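# Lift the lettered cube off its shelf strip

## Task

Get the lettered cube that sits on a strip out of the shelf without moving any other strip more than slightly before the cube is clear (moving one fails the task), then keep the cube motionless in the air, well above the table and in front of the shelf.

## Robot and tools

Robot: two arms, left_arm and right_arm, each with a six-joint arm and a parallel gripper. Loose objects may now and then get a brief push from outside. Knocking anything off the table fails the task, and so does letting the arms strike or squeeze each other hard.

Frame: every reported position uses one shared scene frame with its origin on the table top midway between the arms. +z is up, +x points out over the table, and left_arm sits on the +y side. The arm names do not match image sides. A gripper's fingers point along its own +z and close along its own y. end_effector_position is the point between the closed finger pads, roughly 2 cm short of the fingertips, and the tips reach about 10 mm further forward as the fingers close. At long reach the printed hand position can be off.

Row layout: every motion argument is one flat list of 14 numbers, each between -1 and 1, covering both arms even when only one moves: dx, dy, dz, rx, ry, rz, opening for left_arm, then the same seven for right_arm. dx..rz are offsets, not poses, expressed in that gripper's own axes and counted from the gripper's pose in the latest result that showed it. Until a result in this scene has shown it, and for the second or later call in a single reply, they count from where the robot is when the action begins. A value of 1.0 means 0.6 m of translation or 180 degrees of rotation. rx, ry, rz together form one rotation vector. Opening is absolute, not an offset: +1 is fully open (0.084 m) and -1 is closed. Zero offsets do not hold the arm still; they drive it back to the reference pose. For an arm meant to stay put, send the offset that returns it to its wanted pose in a reply's first call, zeros afterwards, and always its wanted opening.

execute_actions(actions, pictures): actions holds one item or nothing. An empty list sends nothing and returns the state with pictures. {"rows": [[14 numbers], ...], "steps": n} runs up to 15 control steps of 1/30 s each (15 by default, at least 5), one row per step, with the last row repeated if rows run out. Each row is measured from the same reference pose, not from the row before. {"steps": n} alone is a wait of up to 300 steps counted from the last result, so reply time is included. Pictures come only with an empty list or pictures: true. A refused call sends nothing.

move(target, speed): target is one 14-number row as above, with offsets counted from the same reference. Each gripper follows a straight path toward its target, all paths finishing together within 0.5 to 10 s, and stops short if it would take longer. speed is the top path speed in m/s, from 0.002 to 0.5, default 0.25, with turning capped at twice that in rad/s. Openings are sent at the start. Paths ignore obstacles and the other arm, grippers lag and can overshoot speed near full reach, and faster contact or a target further past a contact presses harder. The result adds a move: line with the ending (done, off_target, moving, held, fault), the limits that acted (paced = the pose was clipped, held = some steps were blocked, after which the arm may jump fast) and each gripper's distance from its target. If only one arm is named, the other finished.



Control details: each step, the commanded pose is clipped to within 70 mm and 16 degrees of the measured pose, and position wins over orientation. After an action the arm only continues to its last clipped pose, so check the result and send the remainder. Each action keeps its final 5 steps back; they run while you think, and the simulation runs during your replies.

Results: the state line gives each gripper's position (m), quaternion wxyz and velocities. grip_measured is the finger opening on the command scale; to hold something, command clearly below it (lower squeezes harder, about 24 N per pad at most). A Hand target line shows where each arm is being driven. HELD marks steps that were blocked, and pose unreachable names an arm whose command was changed by the clearance check. Joint torques are raw and offset.

Avoid: hard contact, since a joint torque beyond its limit (waist and shoulder 45, elbow and forearm roll 27, wrist 18 N m) triggers TORQUE FAULT, a 10 s halt. Long loaded holds heat the motors: MOTOR HOT appears at 65 °C and the brakes lock at 80 °C. Pull the cube out without dragging neighbouring strips, grip it firmly so it does not slip, and lift it smoothly without dropping it.

Each tool is called after "Request:" by a JSON object that holds its "api" and its "payload".

## Session

Request:
{"api": "execute_actions", "payload": {"actions": []}}

Scene clock: 0.00 s of 4200.00 s.
left_arm: end_effector_position=(+0.2090, +0.3371, +0.2721) grip_measured=+1.00 end_effector_quat_wxyz=(+0.082, +0.931, +0.262, +0.240) end_effector_velocity=(-0.000, -0.000, -0.001) end_effector_angular_velocity=(-0.002, +0.002, +0.000) | right_arm: end_effector_position=(+0.1072, +0.0340, +0.2018) grip_measured=+1.00 end_effector_quat_wxyz=(-0.050, +0.940, +0.266, +0.209) end_effector_velocity=(+0.001, -0.000, -0.000) end_effector_angular_velocity=(-0.001, +0.000, -0.002)
Joint positions: left_arm=[ 0.989 -1.61  -0.206 -0.401  1.494  0.279  0.084] | right_arm=[ 1.543 -0.358 -0.603 -0.506  0.747  1.197  0.084]
Joint velocities: left_arm=[ 0.     0.     0.002  0.001  0.001 -0.001  0.   ] | right_arm=[-0.002  0.001  0.    -0.     0.     0.    -0.   ]
Joint torques (N m, as the arm reports them, + toward a larger angle): no reading
Motor temperatures (°C, as the motors report them): left_arm=[33 39 32 33 35 38] | right_arm=[32 33 33 34 30 33]
Hand target (left_arm): +0.209, +0.337, +0.272; +0.082, +0.931, +0.262, +0.240
Hand target (right_arm): +0.107, +0.034, +0.202; -0.050, +0.940, +0.266, +0.209
camera_calibration (this result's frames):
cam_left_wrist: T_world_to_cam=[[0.437514, -0.851613, 0.288681, 0.148297], [-0.748145, -0.522847, -0.408547, 0.511429], [0.49886, -0.03723, -0.865883, 0.270725], [0, 0, 0, 1]] pos_world=[0.182687, 0.403769, 0.400549]
cam_right_wrist: T_world_to_cam=[[0.510043, -0.860115, 0.00767837, 0.00938433], [-0.785841, -0.469591, -0.402416, 0.247595], [0.34973, 0.199215, -0.915425, 0.27127], [0, 0, 0, 1]] pos_world=[0.0949129, 0.0702989, 0.347892]

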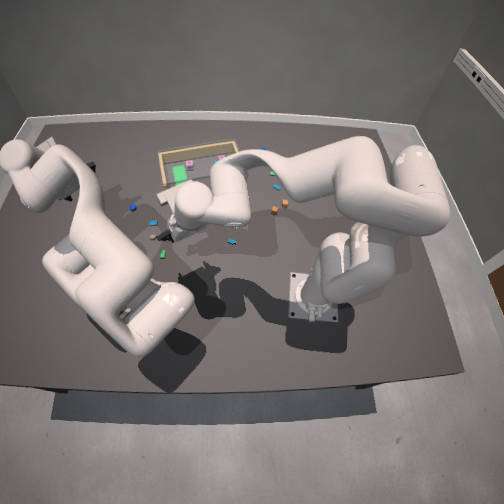

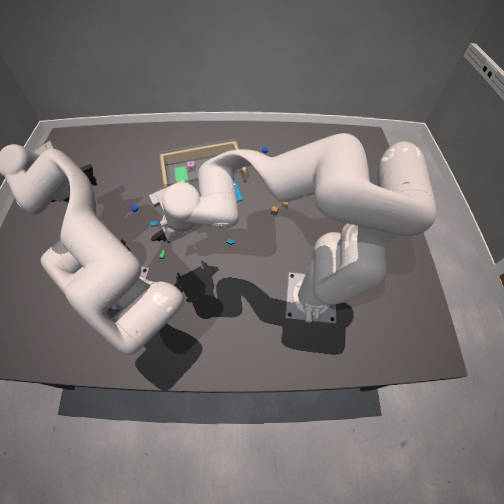

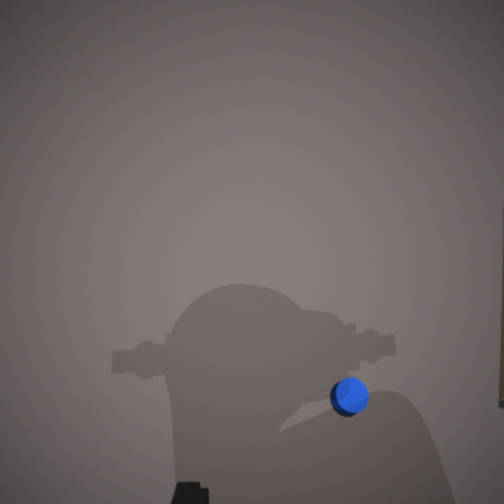

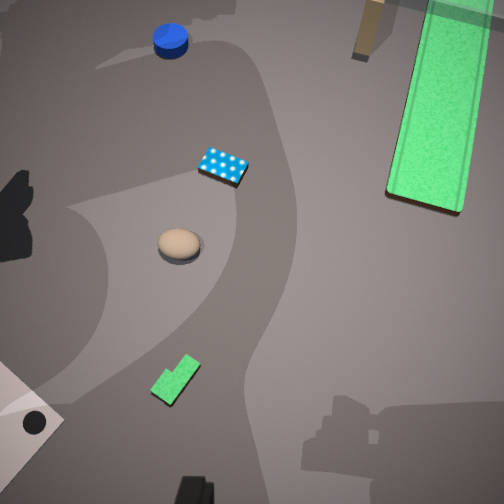

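Request:
{"api": "zoom_image", "payload": {"camera": "cam_head_left", "region": [120, 125, 300, 260]}}

Request:
{"api": "zoom_image", "payload": {"camera": "cam_head_right", "region": [120, 125, 300, 260]}}

Region (120, 125, 300, 260) of cam_head_left's 504x504 image, scaled by 2.800, with more detail than that image has; it fills the top 378 rows of this view, and the rest is white.

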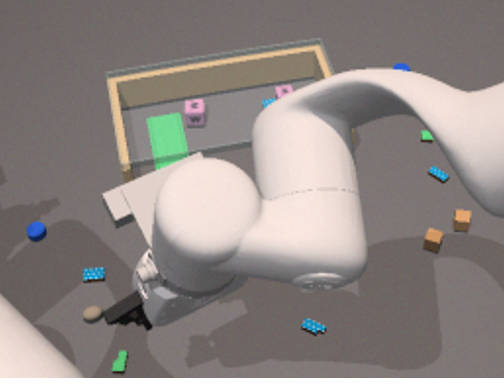

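Region (120, 125, 300, 260) of cam_head_right's 504x504 image, scaled by 2.800, with more detail than that image has; it fills the top 378 rows of this view, and the rest is white.

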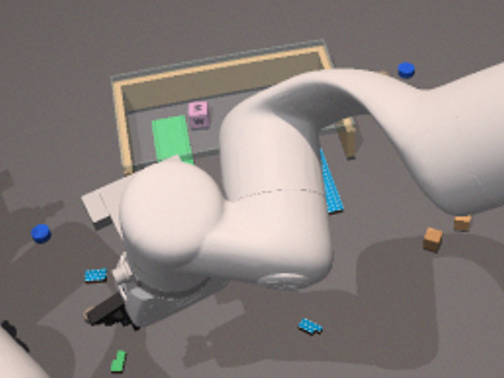

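Request:
{"api": "move", "payload": {"target": [0.1332, 0.6968, 0.2502, 0.0716, -0.1476, 0.0946, 0.45, 0.2288, 0.4447, 0.2095, -0.0155, -0.1376, 0.0961, 0.65], "speed": 0.4}}

Scene clock: 5.90 s of 4200.00 s.
left_arm: end_effector_position=(+0.5287, +0.0181, +0.2891) grip_measured=+0.44 end_effector_quat_wxyz=(-0.001, +0.993, +0.121, +0.001) end_effector_velocity=(+0.001, -0.001, -0.000) end_effector_angular_velocity=(+0.004, +0.007, -0.001) | right_arm: end_effector_position=(+0.3976, -0.1038, +0.1503) grip_measured=+0.65 end_effector_quat_wxyz=(+0.001, +0.993, +0.121, +0.001) end_effector_velocity=(+0.001, -0.001, +0.001) end_effector_angular_velocity=(+0.001, -0.002, -0.002)
Joint positions: left_arm=[-0.331  0.307 -1.709  0.003  1.401 -0.702  0.063] | right_arm=[ 0.697  0.124 -1.06  -0.003  0.933  0.322  0.071]
Joint velocities: left_arm=[-0.001  0.014 -0.021  0.     0.015 -0.    -0.   ] | right_arm=[-0.002 -0.001 -0.     0.    -0.    -0.     0.   ]
Joint torques (N m, as the arm reports them, + toward a larger angle): left_arm=[  0.71 -25.87 -20.56  -0.17  -2.92   0.29] | right_arm=[  0.62 -31.39 -18.63   0.    -2.16  -0.5 ]
Motor temperatures (°C, as the motors report them): left_arm=[33 39 33 33 35 38] | right_arm=[32 33 34 34 30 33]
Hand target (left_arm): +0.529, +0.018, +0.289; -0.001, +0.993, +0.121, +0.000
Hand target (right_arm): +0.398, -0.104, +0.150; +0.001, +0.993, +0.121, +0.001
Off the commanded pose (left_arm): 0.002 m, 0 deg.
Off the commanded pose (right_arm): 0.001 m, 0 deg.
Kept back: nothing.
After step 90, 0.77 s passed at rest.
move: done; limits=paced
camera_calibration (this result's frames):
cam_left_wrist: T_world_to_cam=[[0.235377, -0.971832, 0.0118579, -0.0791005], [-0.971865, -0.23546, -0.00610406, 0.587507], [0.00872418, -0.0100875, -0.999911, 0.411479], [0, 0, 0, 1]] pos_world=[0.586006, 0.0656127, 0.415967]
cam_right_wrist: T_world_to_cam=[[0.226251, -0.974065, -0.00280024, -0.154239], [-0.973917, -0.226265, 0.0170214, 0.427373], [-0.0172136, -0.00112392, -0.999851, 0.287891], [0, 0, 0, 1]] pos_world=[0.456078, -0.0532158, 0.280142]

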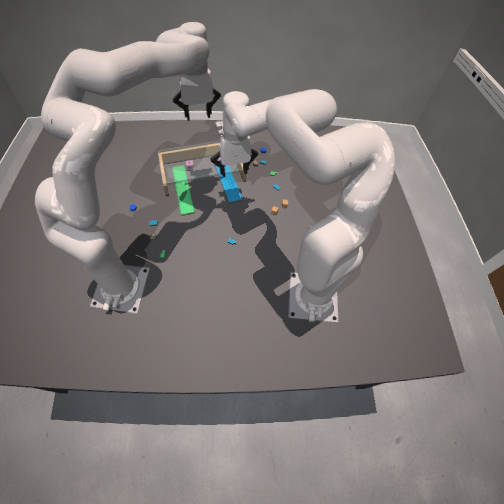

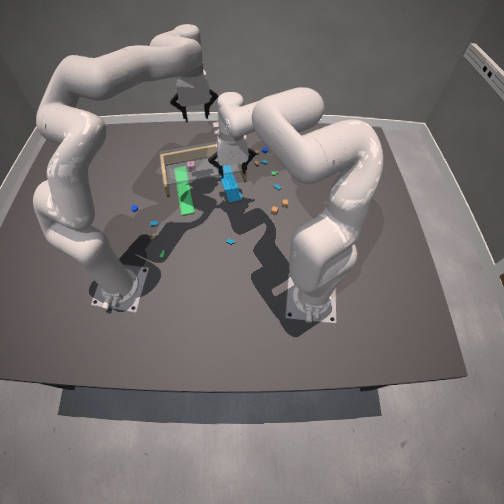

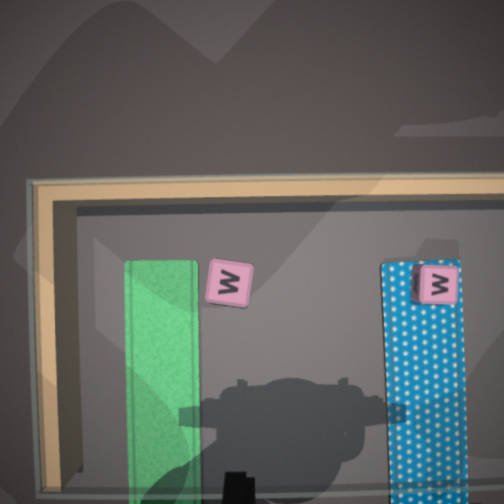

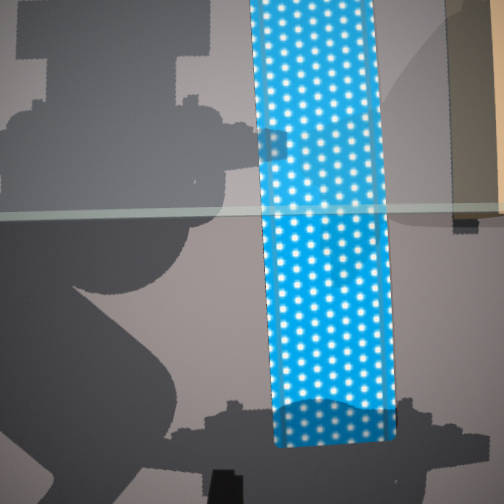

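Request:
{"api": "zoom_image", "payload": {"camera": "cam_right_wrist", "region": [200, 200, 504, 504]}}

Request:
{"api": "zoom_image", "payload": {"camera": "cam_left_wrist", "region": [340, 220, 504, 384]}}

Request:
{"api": "zoom_image", "payload": {"camera": "cam_right_wrist", "region": [200, 0, 504, 250]}}

Region (200, 200, 504, 504) of cam_right_wrist's 504x504 image, scaled by 1.658, with more detail than that image has.

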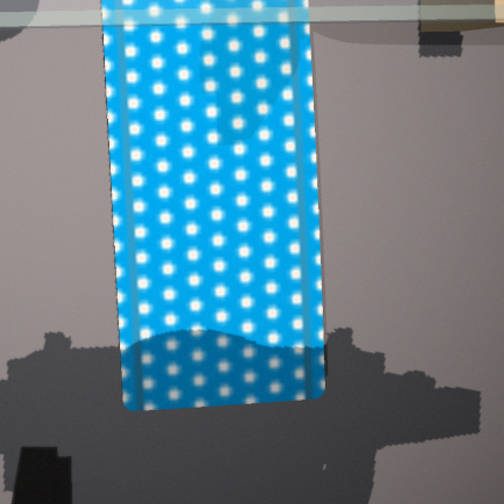

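Region (340, 220, 504, 384) of cam_left_wrist's 504x504 image, scaled by 3.073, with more detail than that image has.

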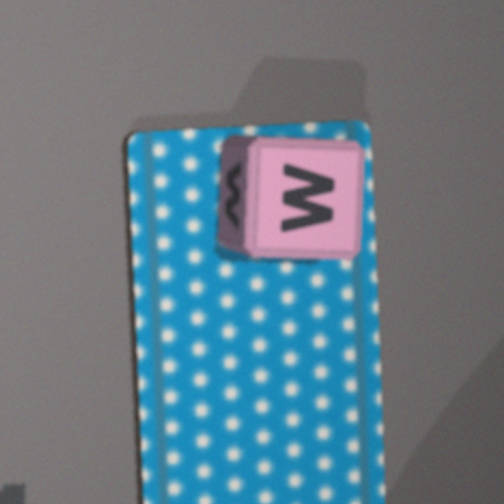

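Region (200, 0, 504, 250) of cam_right_wrist's 504x504 image, scaled by 1.658, with more detail than that image has; it fills the top 414 rows of this view, and the rest is white.

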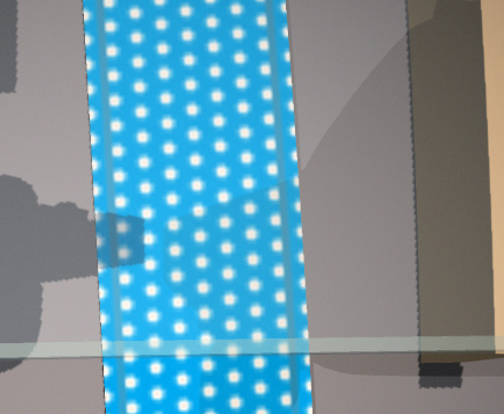

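Request:
{"api": "move", "payload": {"target": [0, 0, 0, 0, 0, 0, 0.45, 0.0262, 0.0049, 0.2163, 0, 0, -0.0135, 0.72], "speed": 0.22}}

Scene clock: 10.03 s of 4200.00 s.
left_arm: end_effector_position=(+0.5287, +0.0181, +0.2891) grip_measured=+0.44 end_effector_quat_wxyz=(-0.001, +0.993, +0.121, +0.001) end_effector_velocity=(+0.000, +0.000, +0.000) end_effector_angular_velocity=(+0.001, -0.001, -0.000) | right_arm: end_effector_position=(+0.4139, -0.1027, +0.0215) grip_measured=+0.72 end_effector_quat_wxyz=(+0.000, +0.990, +0.143, +0.002) end_effector_velocity=(-0.003, -0.003, -0.006) end_effector_angular_velocity=(-0.007, +0.011, -0.001)
Joint positions: left_arm=[-0.331  0.307 -1.709  0.003  1.401 -0.702  0.063] | right_arm=[ 0.681  0.409 -1.028 -0.003  0.616  0.264  0.073]
Joint velocities: left_arm=[ 0.    -0.    -0.     0.001 -0.     0.     0.   ] | right_arm=[-0.001  0.009  0.004  0.     0.    -0.    -0.   ]
Joint torques (N m, as the arm reports them, + toward a larger angle): left_arm=[  0.28 -25.56 -20.67  -0.14  -2.81   0.17] | right_arm=[  0.77 -35.72 -15.92   0.01  -2.12  -0.51]
Motor temperatures (°C, as the motors report them): left_arm=[33 39 33 33 35 38] | right_arm=[32 33 34 34 30 33]
Hand target (left_arm): +0.529, +0.018, +0.289; -0.001, +0.993, +0.121, +0.001
Hand target (right_arm): +0.414, -0.103, +0.021; +0.000, +0.990, +0.143, +0.001
Off the commanded pose (left_arm): 0.000 m, 0 deg.
Off the commanded pose (right_arm): 0.001 m, 0 deg.
Kept back: nothing.
After step 90, 0.03 s passed at rest.
move: done
camera_calibration (this result's frames):
cam_left_wrist: T_world_to_cam=[[0.235377, -0.971832, 0.0118545, -0.0790995], [-0.971865, -0.235459, -0.00609989, 0.587506], [0.00871932, -0.0100852, -0.999911, 0.411479], [0, 0, 0, 1]] pos_world=[0.586007, 0.065612, 0.415964]
cam_right_wrist: T_world_to_cam=[[0.267599, -0.963525, -0.00326425, -0.173314], [-0.963396, -0.267617, 0.0157628, 0.437104], [-0.0160614, -0.00107334, -0.99987, 0.158876], [0, 0, 0, 1]] pos_world=[0.470035, -0.0498454, 0.151399]

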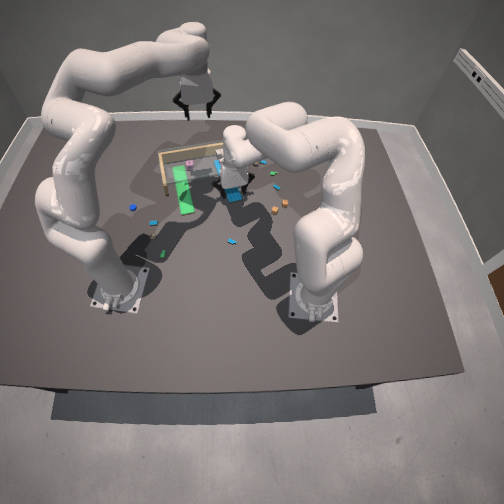

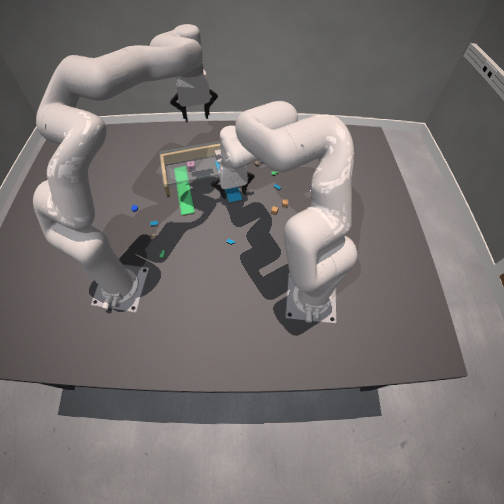

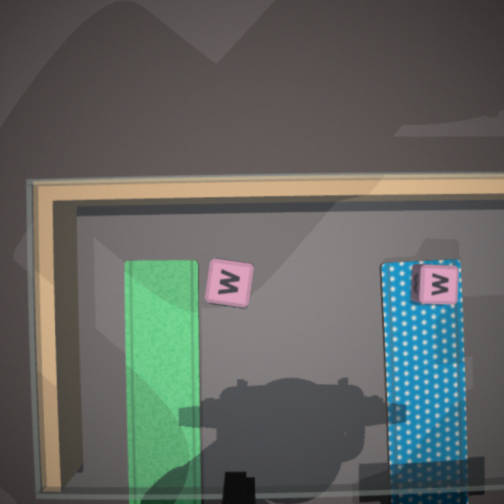

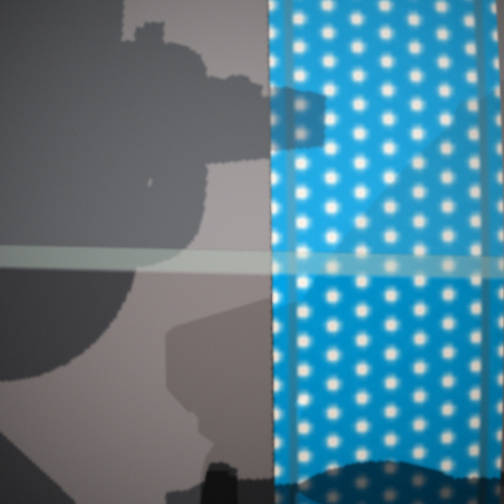

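Request:
{"api": "execute_actions", "payload": {"actions": [{"rows": [[0,0,0,0,0,0,0.45, -0.0005,0,0.0017,0,0,0,0.63],[0,0,0,0,0,0,0.45, -0.0005,0,0.0017,0,0,0,0.55],[0,0,0,0,0,0,0.45, -0.0005,0,0.0017,0,0,0,0.48],[0,0,0,0,0,0,0.45, -0.0005,0,0.0017,0,0,0,0.42],[0,0,0,0,0,0,0.45, -0.0005,0,0.0017,0,0,0,0.36],[0,0,0,0,0,0,0.45, -0.0005,0,0.0017,0,0,0,0.31],[0,0,0,0,0,0,0.45, -0.0005,0,0.0017,0,0,0,0.26],[0,0,0,0,0,0,0.45, -0.0005,0,0.0017,0,0,0,0.2],[0,0,0,0,0,0,0.45, -0.0005,0,0.0017,0,0,0,0.14],[0,0,0,0,0,0,0.45, -0.0005,0,0.0017,0,0,0,0.08],[0,0,0,0,0,0,0.45, -0.0005,0,0.0017,0,0,0,0.02],[0,0,0,0,0,0,0.45, -0.0005,0,0.0017,0,0,0,-0.03]], "steps": 15}]}}

Request:
{"api": "execute_actions", "payload": {"actions": [{"steps": 7}], "pictures": true}}

Scene clock: 10.77 s of 4200.00 s.
left_arm: end_effector_position=(+0.5287, +0.0181, +0.2891) grip_measured=+0.44 end_effector_quat_wxyz=(-0.001, +0.993, +0.121, +0.001) end_effector_velocity=(-0.000, +0.000, -0.001) end_effector_angular_velocity=(+0.001, +0.001, -0.000) | right_arm: end_effector_position=(+0.4137, -0.1027, +0.0206) grip_measured=+0.25 end_effector_quat_wxyz=(+0.000, +0.990, +0.143, +0.002) end_effector_velocity=(-0.002, -0.002, -0.003) end_effector_angular_velocity=(-0.003, +0.005, -0.001)
Joint positions: left_arm=[-0.331  0.307 -1.709  0.003  1.401 -0.702  0.063] | right_arm=[ 0.681  0.41  -1.027 -0.003  0.613  0.264  0.055]
Joint velocities: left_arm=[ 0.    -0.     0.001  0.001  0.     0.     0.   ] | right_arm=[-0.001  0.004  0.003 -0.    -0.     0.     0.   ]
Joint torques (N m, as the arm reports them, + toward a larger angle): left_arm=[  0.04 -25.35 -20.68  -0.22  -2.88   0.22] | right_arm=[  0.66 -35.66 -15.7    0.06  -2.03  -0.61]
Motor temperatures (°C, as the motors report them): left_arm=[33 39 34 33 35 38] | right_arm=[32 33 34 34 30 33]
Steps of this call (steps 1 to 12: nothing new was sent; steps 13 to 22: the first 10 steps of this action). Readings (end_effector_position):
13: left_arm (+0.5287, +0.0181, +0.2891) | right_arm (+0.4136, -0.1030, +0.0209)
14: left_arm (+0.5287, +0.0181, +0.2891) | right_arm (+0.4136, -0.1029, +0.0208)
16: left_arm (+0.5287, +0.0181, +0.2891) | right_arm (+0.4136, -0.1029, +0.0206)
20: left_arm (+0.5287, +0.0181, +0.2891) | right_arm (+0.4136, -0.1028, +0.0205)
22: the state above

Scene clock: 11.00 s of 4200.00 s.
left_arm: end_effector_position=(+0.5287, +0.0181, +0.2891) grip_measured=+0.44 end_effector_quat_wxyz=(-0.001, +0.993, +0.121, +0.001) end_effector_velocity=(-0.000, +0.000, -0.000) end_effector_angular_velocity=(+0.001, +0.000, +0.000) | right_arm: end_effector_position=(+0.4137, -0.1028, +0.0205) grip_measured=+0.25 end_effector_quat_wxyz=(+0.000, +0.990, +0.143, +0.002) end_effector_velocity=(-0.000, +0.000, +0.000) end_effector_angular_velocity=(+0.000, -0.000, +0.000)
Joint positions: left_arm=[-0.331  0.307 -1.709  0.003  1.401 -0.702  0.063] | right_arm=[ 0.681  0.411 -1.027 -0.003  0.613  0.264  0.055]
Joint velocities: left_arm=[ 0.     0.     0.001  0.    -0.    -0.     0.   ] | right_arm=[ 0.    -0.001  0.001  0.    -0.    -0.     0.   ]
Joint torques (N m, as the arm reports them, + toward a larger angle): left_arm=[  0.43 -25.83 -20.84  -0.05  -2.88   0.3 ] | right_arm=[  0.55 -35.08 -15.61   0.12  -2.09  -0.52]
Motor temperatures (°C, as the motors report them): left_arm=[33 39 34 33 35 38] | right_arm=[32 33 34 34 30 33]
Hand target (left_arm): +0.529, +0.018, +0.289; -0.001, +0.993, +0.121, +0.001
Hand target (right_arm): +0.414, -0.103, +0.020; +0.000, +0.990, +0.143, +0.002
Off the commanded pose (left_arm): 0.000 m, 0 deg.
Off the commanded pose (right_arm): 0.000 m, 0 deg.
Kept back: nothing.
Steps of this call (steps 1 to 5: the last 5 steps of your previous action; steps 6 to 7: nothing new was sent). Readings (end_effector_position):
1: left_arm (+0.5287, +0.0181, +0.2891) | right_arm (+0.4137, -0.1028, +0.0205)
2: left_arm (+0.5287, +0.0181, +0.2891) | right_arm (+0.4137, -0.1028, +0.0206)
4: left_arm (+0.5287, +0.0181, +0.2891) | right_arm (+0.4137, -0.1028, +0.0206)
7: the state above
camera_calibration (this result's frames):
cam_left_wrist: T_world_to_cam=[[0.235377, -0.971832, 0.0118545, -0.0790996], [-0.971865, -0.235459, -0.00609982, 0.587506], [0.00871925, -0.0100852, -0.999911, 0.411479], [0, 0, 0, 1]] pos_world=[0.586007, 0.0656121, 0.415964]
cam_right_wrist: T_world_to_cam=[[0.267614, -0.963521, -0.00331009, -0.173305], [-0.963395, -0.267633, 0.015602, 0.436879], [-0.0159187, -0.000986391, -0.999873, 0.157863], [0, 0, 0, 1]] pos_world=[0.469779, -0.0499041, 0.150454]

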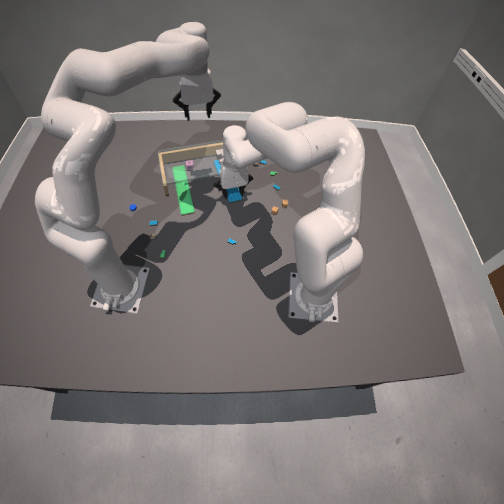

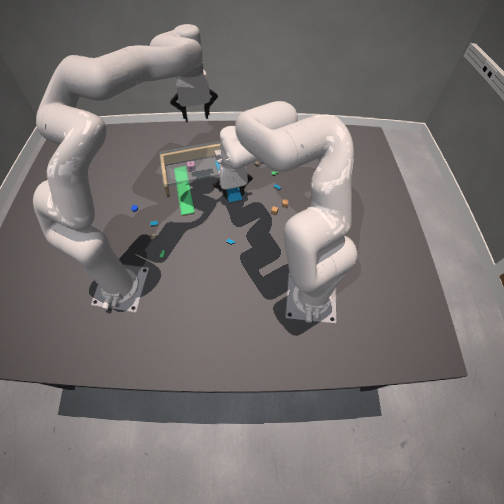

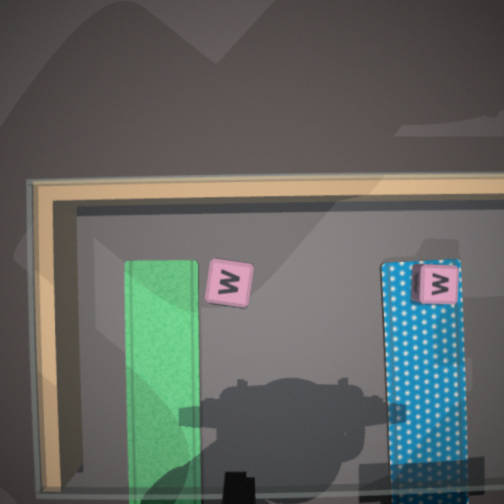

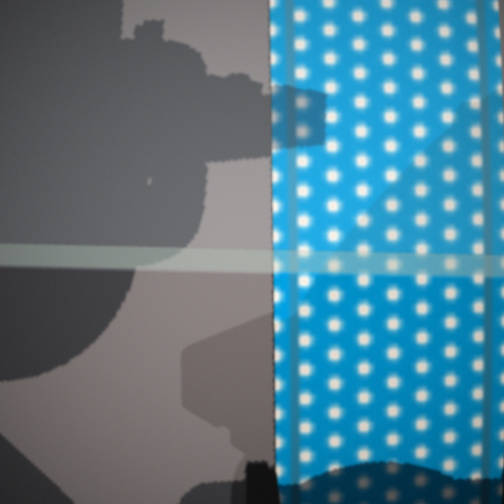

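Request:
{"api": "move", "payload": {"target": [-0.2485, 0.17, 0.2985, 0, 0, 0.0127, 0.45, -0.325, 0, -0.0008, 0, 0, 0, -0.03], "speed": 0.22}}

Scene clock: 13.27 s of 4200.00 s.
left_arm: end_effector_position=(+0.4082, -0.1161, +0.1104) grip_measured=+0.44 end_effector_quat_wxyz=(-0.001, +0.995, +0.101, +0.001) end_effector_velocity=(-0.004, +0.001, -0.005) end_effector_angular_velocity=(+0.008, +0.008, -0.002) | right_arm: end_effector_position=(+0.2249, -0.1584, +0.0193) grip_measured=+0.25 end_effector_quat_wxyz=(+0.001, +0.990, +0.143, -0.000) end_effector_velocity=(-0.000, +0.001, +0.001) end_effector_angular_velocity=(+0.002, -0.003, +0.002)
Joint positions: left_arm=[-0.656  0.362 -1.262  0.003  0.899 -0.989  0.063] | right_arm=[ 0.843 -0.074 -0.333 -0.004  0.409  0.427  0.055]
Joint velocities: left_arm=[-0.003  0.005  0.007 -0.    -0.001 -0.001 -0.   ] | right_arm=[ 0.002 -0.006  0.003 -0.002  0.     0.002 -0.   ]
Joint torques (N m, as the arm reports them, + toward a larger angle): left_arm=[  0.53 -25.72 -19.43  -0.18  -2.9    0.21] | right_arm=[  0.88 -17.97 -11.96   0.    -1.83  -0.55]
Motor temperatures (°C, as the motors report them): left_arm=[33 39 34 33 35 38] | right_arm=[32 34 34 34 30 33]
Hand target (left_arm): +0.408, -0.116, +0.110; -0.001, +0.995, +0.101, +0.001
Hand target (right_arm): +0.226, -0.157, +0.021; -0.000, +0.990, +0.143, +0.002
Off the commanded pose (left_arm): 0.001 m, 0 deg.
Off the commanded pose (right_arm): 0.002 m, 0 deg.
Kept back: nothing.
move: done
camera_calibration (this result's frames):
cam_left_wrist: T_world_to_cam=[[0.196218, -0.980474, 0.0130294, -0.164168], [-0.980516, -0.196318, -0.00694072, 0.445876], [0.00936311, -0.0114137, -0.999891, 0.232091], [0, 0, 0, 1]] pos_world=[0.467228, -0.0707802, 0.237299]
cam_right_wrist: T_world_to_cam=[[0.267617, -0.963524, -0.0018683, -0.176386], [-0.963316, -0.267599, 0.0203135, 0.240085], [-0.0200725, -0.00363649, -0.999792, 0.154032], [0, 0, 0, 1]] pos_world=[0.281574, -0.105145, 0.148793]

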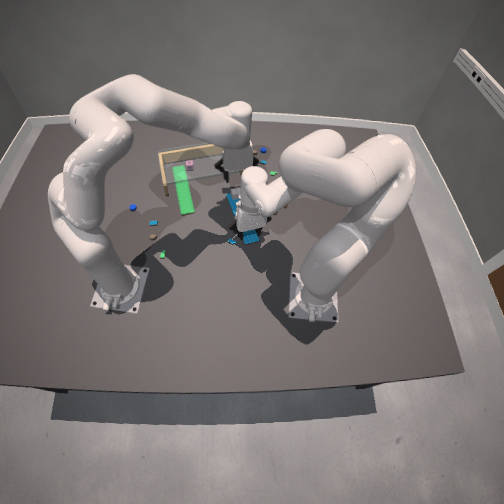

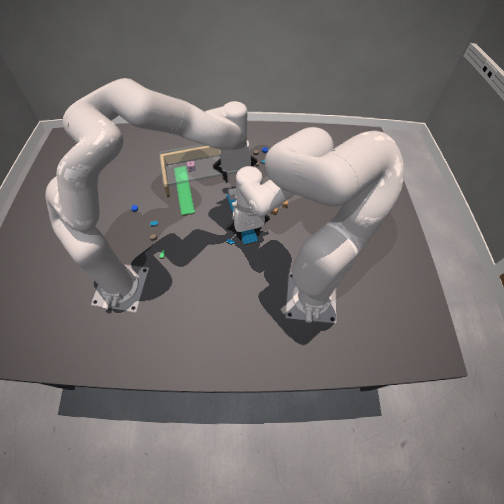

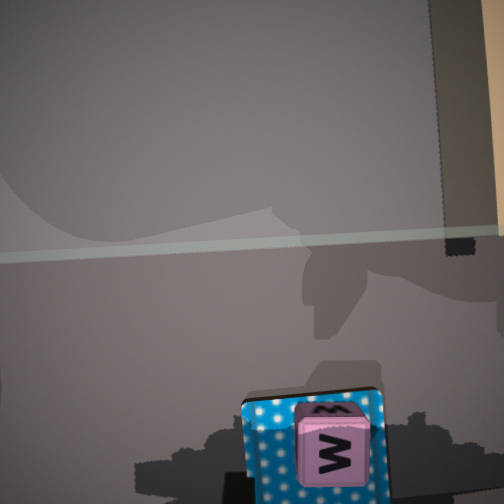

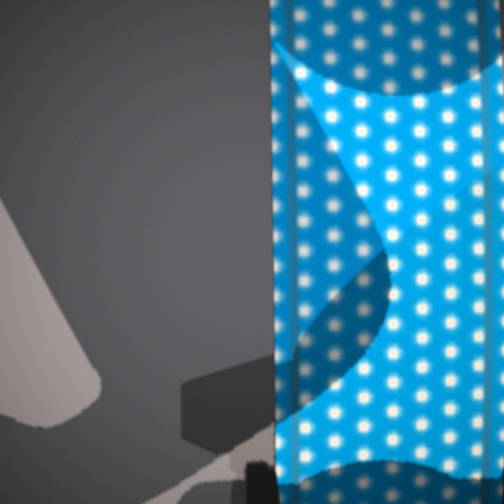

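Request:
{"api": "zoom_image", "payload": {"camera": "cam_left_wrist", "region": [210, 370, 410, 504]}}

Region (210, 370, 410, 504) of cam_left_wrist's 504x504 image, scaled by 2.520, with more detail than that image has; it fills the top 338 rows of this view, and the rest is white.

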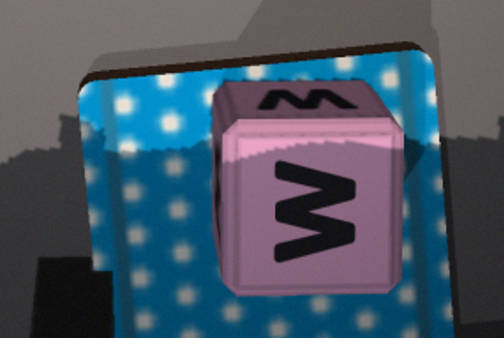

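Request:
{"api": "move", "payload": {"target": [0.0003, -0.0005, 0.1307, 0, 0, 0, 0.3, 0, 0, 0, 0, 0, 0, -0.03], "speed": 0.2}}

Scene clock: 24.33 s of 4200.00 s.
left_arm: end_effector_position=(+0.4086, -0.1159, +0.0327) grip_measured=+0.29 end_effector_quat_wxyz=(-0.000, +0.995, +0.101, +0.002) end_effector_velocity=(-0.004, +0.004, -0.007) end_effector_angular_velocity=(+0.011, +0.010, -0.000) | right_arm: end_effector_position=(+0.2250, -0.1583, +0.0193) grip_measured=+0.25 end_effector_quat_wxyz=(+0.001, +0.990, +0.143, -0.000) end_effector_velocity=(-0.000, -0.000, -0.000) end_effector_angular_velocity=(-0.001, +0.001, -0.000)
Joint positions: left_arm=[-0.655  0.5   -1.218  0.004  0.716 -0.988  0.056] | right_arm=[ 0.843 -0.074 -0.333 -0.004  0.409  0.427  0.055]
Joint velocities: left_arm=[ 0.     0.007  0.008  0.001 -0.    -0.    -0.   ] | right_arm=[-0.     0.001  0.     0.     0.     0.     0.   ]
Joint torques (N m, as the arm reports them, + toward a larger angle): left_arm=[  0.21 -26.95 -18.28  -0.22  -2.89   0.31] | right_arm=[  0.71 -18.91 -12.93   0.23  -2.04  -0.55]
Motor temperatures (°C, as the motors report them): left_arm=[33 39 34 33 35 38] | right_arm=[32 34 34 34 30 33]
Hand target (left_arm): +0.408, -0.116, +0.032; -0.001, +0.995, +0.101, +0.001
Hand target (right_arm): +0.225, -0.158, +0.019; +0.001, +0.990, +0.143, -0.000
Off the commanded pose (left_arm): 0.001 m, 0 deg.
Off the commanded pose (right_arm): 0.000 m, 0 deg.
Kept back: nothing.
After step 90, 7.17 s passed at rest.
move: done
camera_calibration (this result's frames):
cam_left_wrist: T_world_to_cam=[[0.196023, -0.980495, 0.0142716, -0.16301], [-0.980546, -0.196143, -0.00754998, 0.445761], [0.010202, -0.012514, -0.99987, 0.153928], [0, 0, 0, 1]] pos_world=[0.467473, -0.0704717, 0.1596]
cam_right_wrist: T_world_to_cam=[[0.267627, -0.963521, -0.00197791, -0.176343], [-0.963318, -0.267611, 0.0200768, 0.240175], [-0.0198738, -0.00346774, -0.999796, 0.154075], [0, 0, 0, 1]] pos_world=[0.281621, -0.105102, 0.148873]

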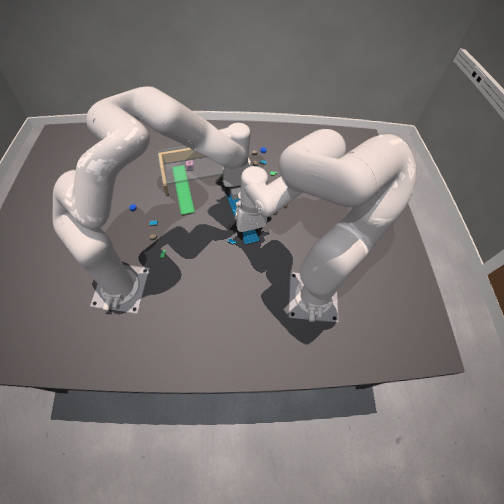

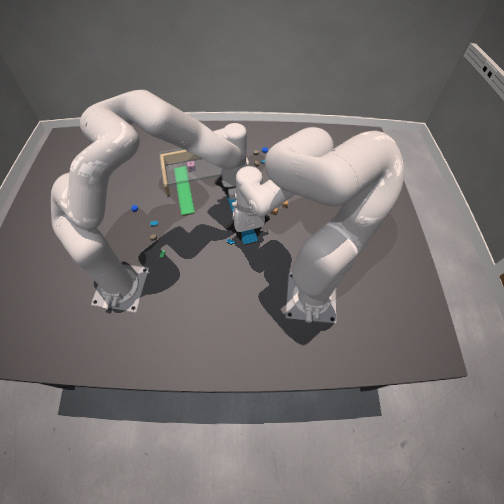

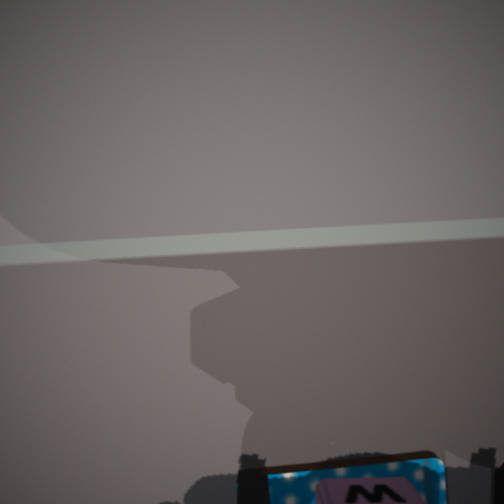

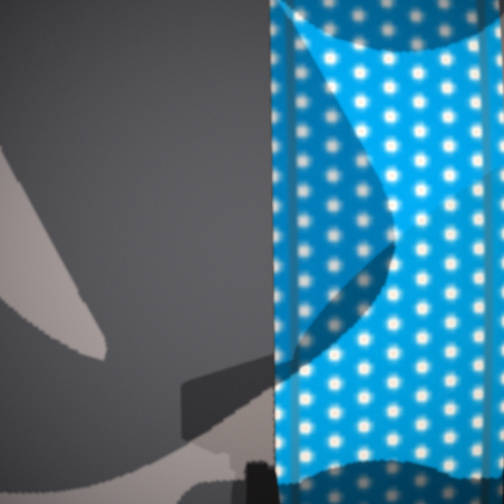

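The cube is still in place between the fingers. Closing now.

Request:
{"api": "execute_actions", "payload": {"actions": [{"rows": [[0,0,0.001,0,0,0,0.17, 0,0,0,0,0,0,-0.03],[0,0,0.001,0,0,0,0.04, 0,0,0,0,0,0,-0.03],[0,0,0.001,0,0,0,-0.08, 0,0,0,0,0,0,-0.03],[0,0,0.001,0,0,0,-0.19, 0,0,0,0,0,0,-0.03],[0,0,0.001,0,0,0,-0.28, 0,0,0,0,0,0,-0.03],[0,0,0.001,0,0,0,-0.35, 0,0,0,0,0,0,-0.03],[0,0,0.001,0,0,0,-0.41, 0,0,0,0,0,0,-0.03],[0,0,0.001,0,0,0,-0.47, 0,0,0,0,0,0,-0.03],[0,0,0.001,0,0,0,-0.53, 0,0,0,0,0,0,-0.03],[0,0,0.001,0,0,0,-0.59, 0,0,0,0,0,0,-0.03],[0,0,0.001,0,0,0,-0.65, 0,0,0,0,0,0,-0.03],[0,0,0.001,0,0,0,-0.71, 0,0,0,0,0,0,-0.03],[0,0,0.001,0,0,0,-0.77, 0,0,0,0,0,0,-0.03],[0,0,0.001,0,0,0,-0.8, 0,0,0,0,0,0,-0.03]], "steps": 15}]}}

Scene clock: 24.90 s of 4200.00 s.
left_arm: end_effector_position=(+0.4086, -0.1160, +0.0322) grip_measured=-0.44 end_effector_quat_wxyz=(+0.000, +0.995, +0.101, +0.002) end_effector_velocity=(-0.000, +0.001, -0.000) end_effector_angular_velocity=(+0.002, +0.001, -0.000) | right_arm: end_effector_position=(+0.2250, -0.1583, +0.0193) grip_measured=+0.25 end_effector_quat_wxyz=(+0.001, +0.990, +0.143, -0.000) end_effector_velocity=(-0.001, +0.000, -0.000) end_effector_angular_velocity=(-0.001, +0.001, +0.003)
Joint positions: left_arm=[-0.655  0.501 -1.218  0.004  0.715 -0.988  0.025] | right_arm=[ 0.843 -0.074 -0.333 -0.004  0.409  0.427  0.055]
Joint velocities: left_arm=[ 0.     0.     0.001  0.001  0.001  0.    -0.   ] | right_arm=[ 0.003  0.002 -0.    -0.     0.     0.    -0.   ]
Joint torques (N m, as the arm reports them, + toward a larger angle): left_arm=[  0.4  -26.86 -17.83  -0.08  -2.8    0.34] | right_arm=[  0.74 -18.62 -12.68   0.02  -1.96  -0.55]
Motor temperatures (°C, as the motors report them): left_arm=[33 39 34 33 35 38] | right_arm=[32 34 34 34 30 33]
Steps of this call (steps 1 to 7: nothing new was sent; steps 8 to 17: the first 10 steps of this action). Readings (end_effector_position):
8: left_arm (+0.4083, -0.1157, +0.0322) | right_arm (+0.2250, -0.1583, +0.0193)
9: left_arm (+0.4083, -0.1157, +0.0322) | right_arm (+0.2250, -0.1583, +0.0193)
11: left_arm (+0.4085, -0.1159, +0.0322) | right_arm (+0.2250, -0.1583, +0.0193)
15: left_arm (+0.4085, -0.1159, +0.0321) | right_arm (+0.2250, -0.1583, +0.0193)
17: the state above

Request:
{"api": "move", "payload": {"target": [-0.035, 0, -0.25, 0, 0, 0, -0.8, 0, 0, 0, 0, 0, 0, 0.45], "speed": 0.25}}

Scene clock: 26.27 s of 4200.00 s.
left_arm: end_effector_position=(+0.3878, -0.1200, +0.1812) grip_measured=-0.44 end_effector_quat_wxyz=(-0.001, +0.995, +0.101, +0.001) end_effector_velocity=(+0.002, -0.003, +0.009) end_effector_angular_velocity=(-0.012, -0.011, -0.001) | right_arm: end_effector_position=(+0.2250, -0.1583, +0.0193) grip_measured=+0.44 end_effector_quat_wxyz=(+0.001, +0.990, +0.143, -0.000) end_effector_velocity=(+0.000, +0.000, +0.001) end_effector_angular_velocity=(+0.001, -0.001, -0.000)
Joint positions: left_arm=[-0.689  0.237 -1.301  0.003  1.064 -1.021  0.025] | right_arm=[ 0.843 -0.074 -0.333 -0.004  0.409  0.427  0.063]
Joint velocities: left_arm=[-0.001 -0.008 -0.011 -0.     0.002  0.    -0.   ] | right_arm=[-0.    -0.001 -0.    -0.    -0.     0.     0.   ]
Joint torques (N m, as the arm reports them, + toward a larger angle): left_arm=[  0.4  -24.3  -20.04  -0.14  -2.8    0.16] | right_arm=[  0.74 -19.2  -13.09   0.2   -2.    -0.49]
Motor temperatures (°C, as the motors report them): left_arm=[33 39 34 33 35 38] | right_arm=[32 34 34 34 30 33]
Hand target (left_arm): +0.388, -0.120, +0.182; -0.000, +0.995, +0.101, +0.002
Hand target (right_arm): +0.225, -0.158, +0.019; +0.001, +0.990, +0.143, -0.000
Off your previous action's commanded pose (left_arm): 0.000 m, 0 deg at its last step (step 5 of this call).
Off your previous action's commanded pose (right_arm): 0.000 m, 0 deg at its last step (step 5 of this call).
Off the commanded pose (left_arm): 0.001 m, 0 deg.
Off the commanded pose (right_arm): 0.000 m, 0 deg.
Kept back: nothing.
move: done
camera_calibration (this result's frames):
cam_left_wrist: T_world_to_cam=[[0.196466, -0.980428, 0.0127447, -0.164951], [-0.980466, -0.196565, -0.00701883, 0.425544], [0.00938661, -0.0111168, -0.999894, 0.303024], [0, 0, 0, 1]] pos_world=[0.446795, -0.0747062, 0.308081]
cam_right_wrist: T_world_to_cam=[[0.267622, -0.963522, -0.00196617, -0.176348], [-0.963319, -0.267606, 0.0201037, 0.240165], [-0.0198966, -0.00348616, -0.999796, 0.154071], [0, 0, 0, 1]] pos_world=[0.281616, -0.105109, 0.148864]

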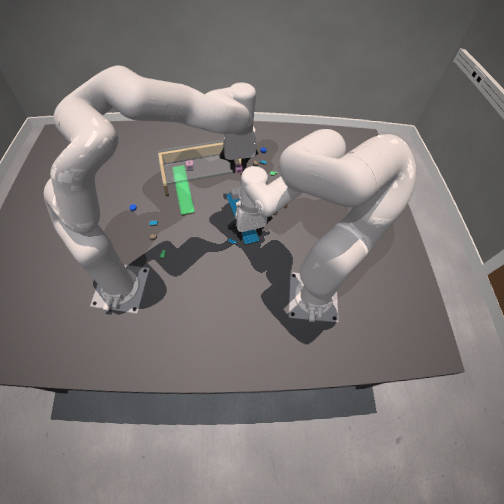

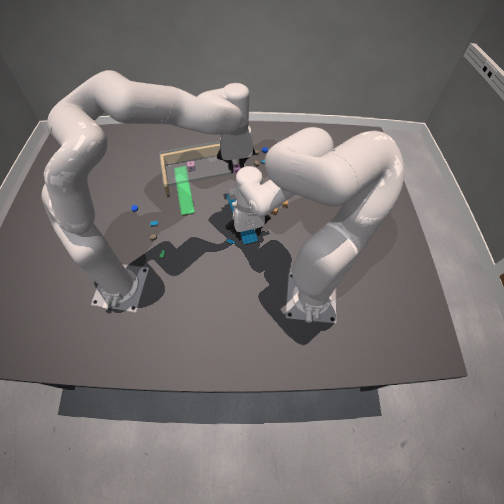

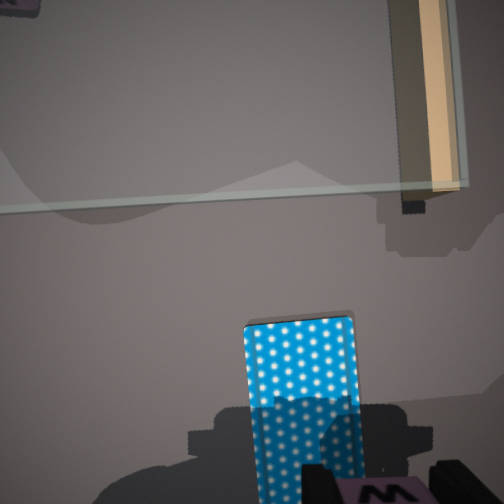

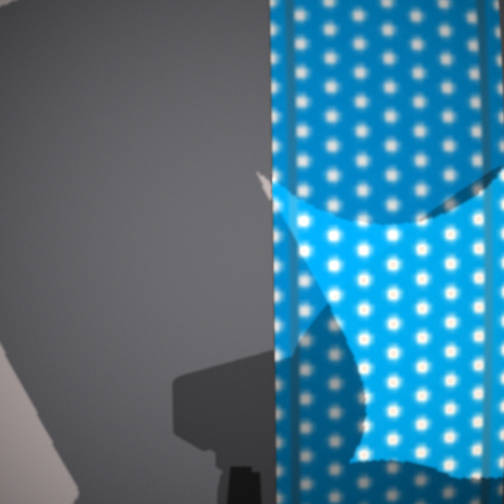

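Request:
{"api": "wait", "payload": {"seconds": 1.5}}

Scene clock: 27.87 s of 4200.00 s.
left_arm: end_effector_position=(+0.3880, -0.1203, +0.1821) grip_measured=-0.44 end_effector_quat_wxyz=(-0.000, +0.995, +0.101, +0.002) end_effector_velocity=(-0.000, -0.000, +0.000) end_effector_angular_velocity=(-0.001, +0.000, +0.000) | right_arm: end_effector_position=(+0.2250, -0.1583, +0.0193) grip_measured=+0.44 end_effector_quat_wxyz=(+0.001, +0.990, +0.143, -0.000) end_effector_velocity=(-0.000, -0.000, -0.000) end_effector_angular_velocity=(-0.001, +0.001, -0.000)
Joint positions: left_arm=[-0.689  0.236 -1.302  0.003  1.064 -1.021  0.025] | right_arm=[ 0.843 -0.074 -0.333 -0.004  0.409  0.427  0.063]
Joint velocities: left_arm=[-0.    -0.    -0.    -0.001 -0.     0.    -0.   ] | right_arm=[-0.     0.001 -0.    -0.     0.    -0.    -0.   ]
Joint torques (N m, as the arm reports them, + toward a larger angle): left_arm=[  0.38 -24.16 -20.27  -0.16  -2.81   0.26] | right_arm=[  0.86 -19.2  -12.95   0.14  -2.21  -0.54]
Motor temperatures (°C, as the motors report them): left_arm=[33 39 34 33 35 38] | right_arm=[32 34 34 34 30 33]
Hand target (left_arm): +0.388, -0.120, +0.182; -0.000, +0.995, +0.101, +0.002
Hand target (right_arm): +0.225, -0.158, +0.019; +0.001, +0.990, +0.143, -0.000
Off the commanded pose (left_arm): 0.000 m, 0 deg.
Off the commanded pose (right_arm): 0.000 m, 0 deg.
Kept back: nothing.
Steps of this call (steps 1 to 48: nothing new was sent). Readings (end_effector_position):
1: left_arm (+0.3879, -0.1201, +0.1814) | right_arm (+0.2250, -0.1583, +0.0193)
2: left_arm (+0.3879, -0.1202, +0.1816) | right_arm (+0.2250, -0.1583, +0.0193)
4: left_arm (+0.3880, -0.1202, +0.1818) | right_arm (+0.2250, -0.1583, +0.0193)
8: left_arm (+0.3880, -0.1203, +0.1820) | right_arm (+0.2250, -0.1583, +0.0193)
48: the state above
camera_calibration (this result's frames):
cam_left_wrist: T_world_to_cam=[[0.196384, -0.980423, 0.0142775, -0.165559], [-0.98047, -0.196509, -0.00796384, 0.425887], [0.0106136, -0.0124347, -0.999866, 0.3033], [0, 0, 0, 1]] pos_world=[0.446863, -0.0748561, 0.309014]
cam_right_wrist: T_world_to_cam=[[0.267621, -0.963522, -0.00196649, -0.176348], [-0.963319, -0.267606, 0.0201031, 0.240166], [-0.019896, -0.00348566, -0.999796, 0.154071], [0, 0, 0, 1]] pos_world=[0.281616, -0.105108, 0.148864]

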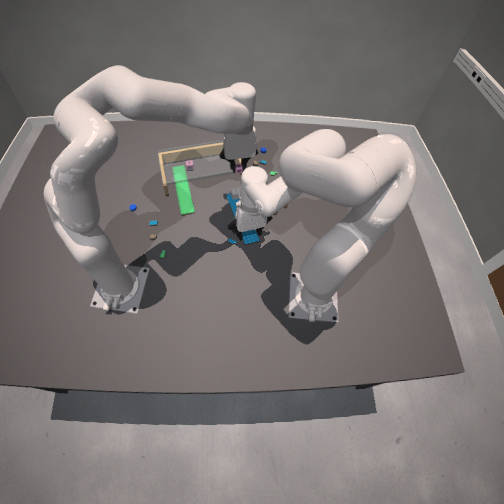

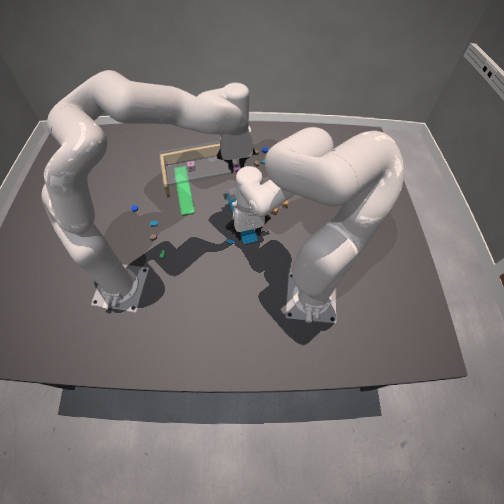

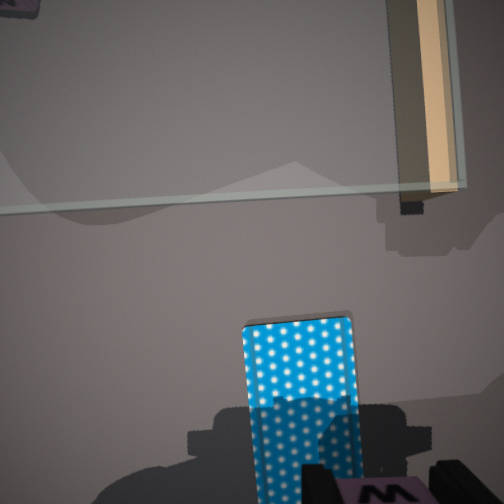

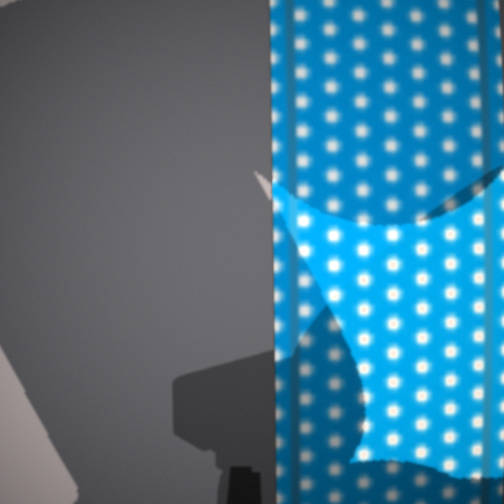

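Request:
{"api": "finished_scene", "payload": {"scene": 2}}

The scene is finished: the task was done.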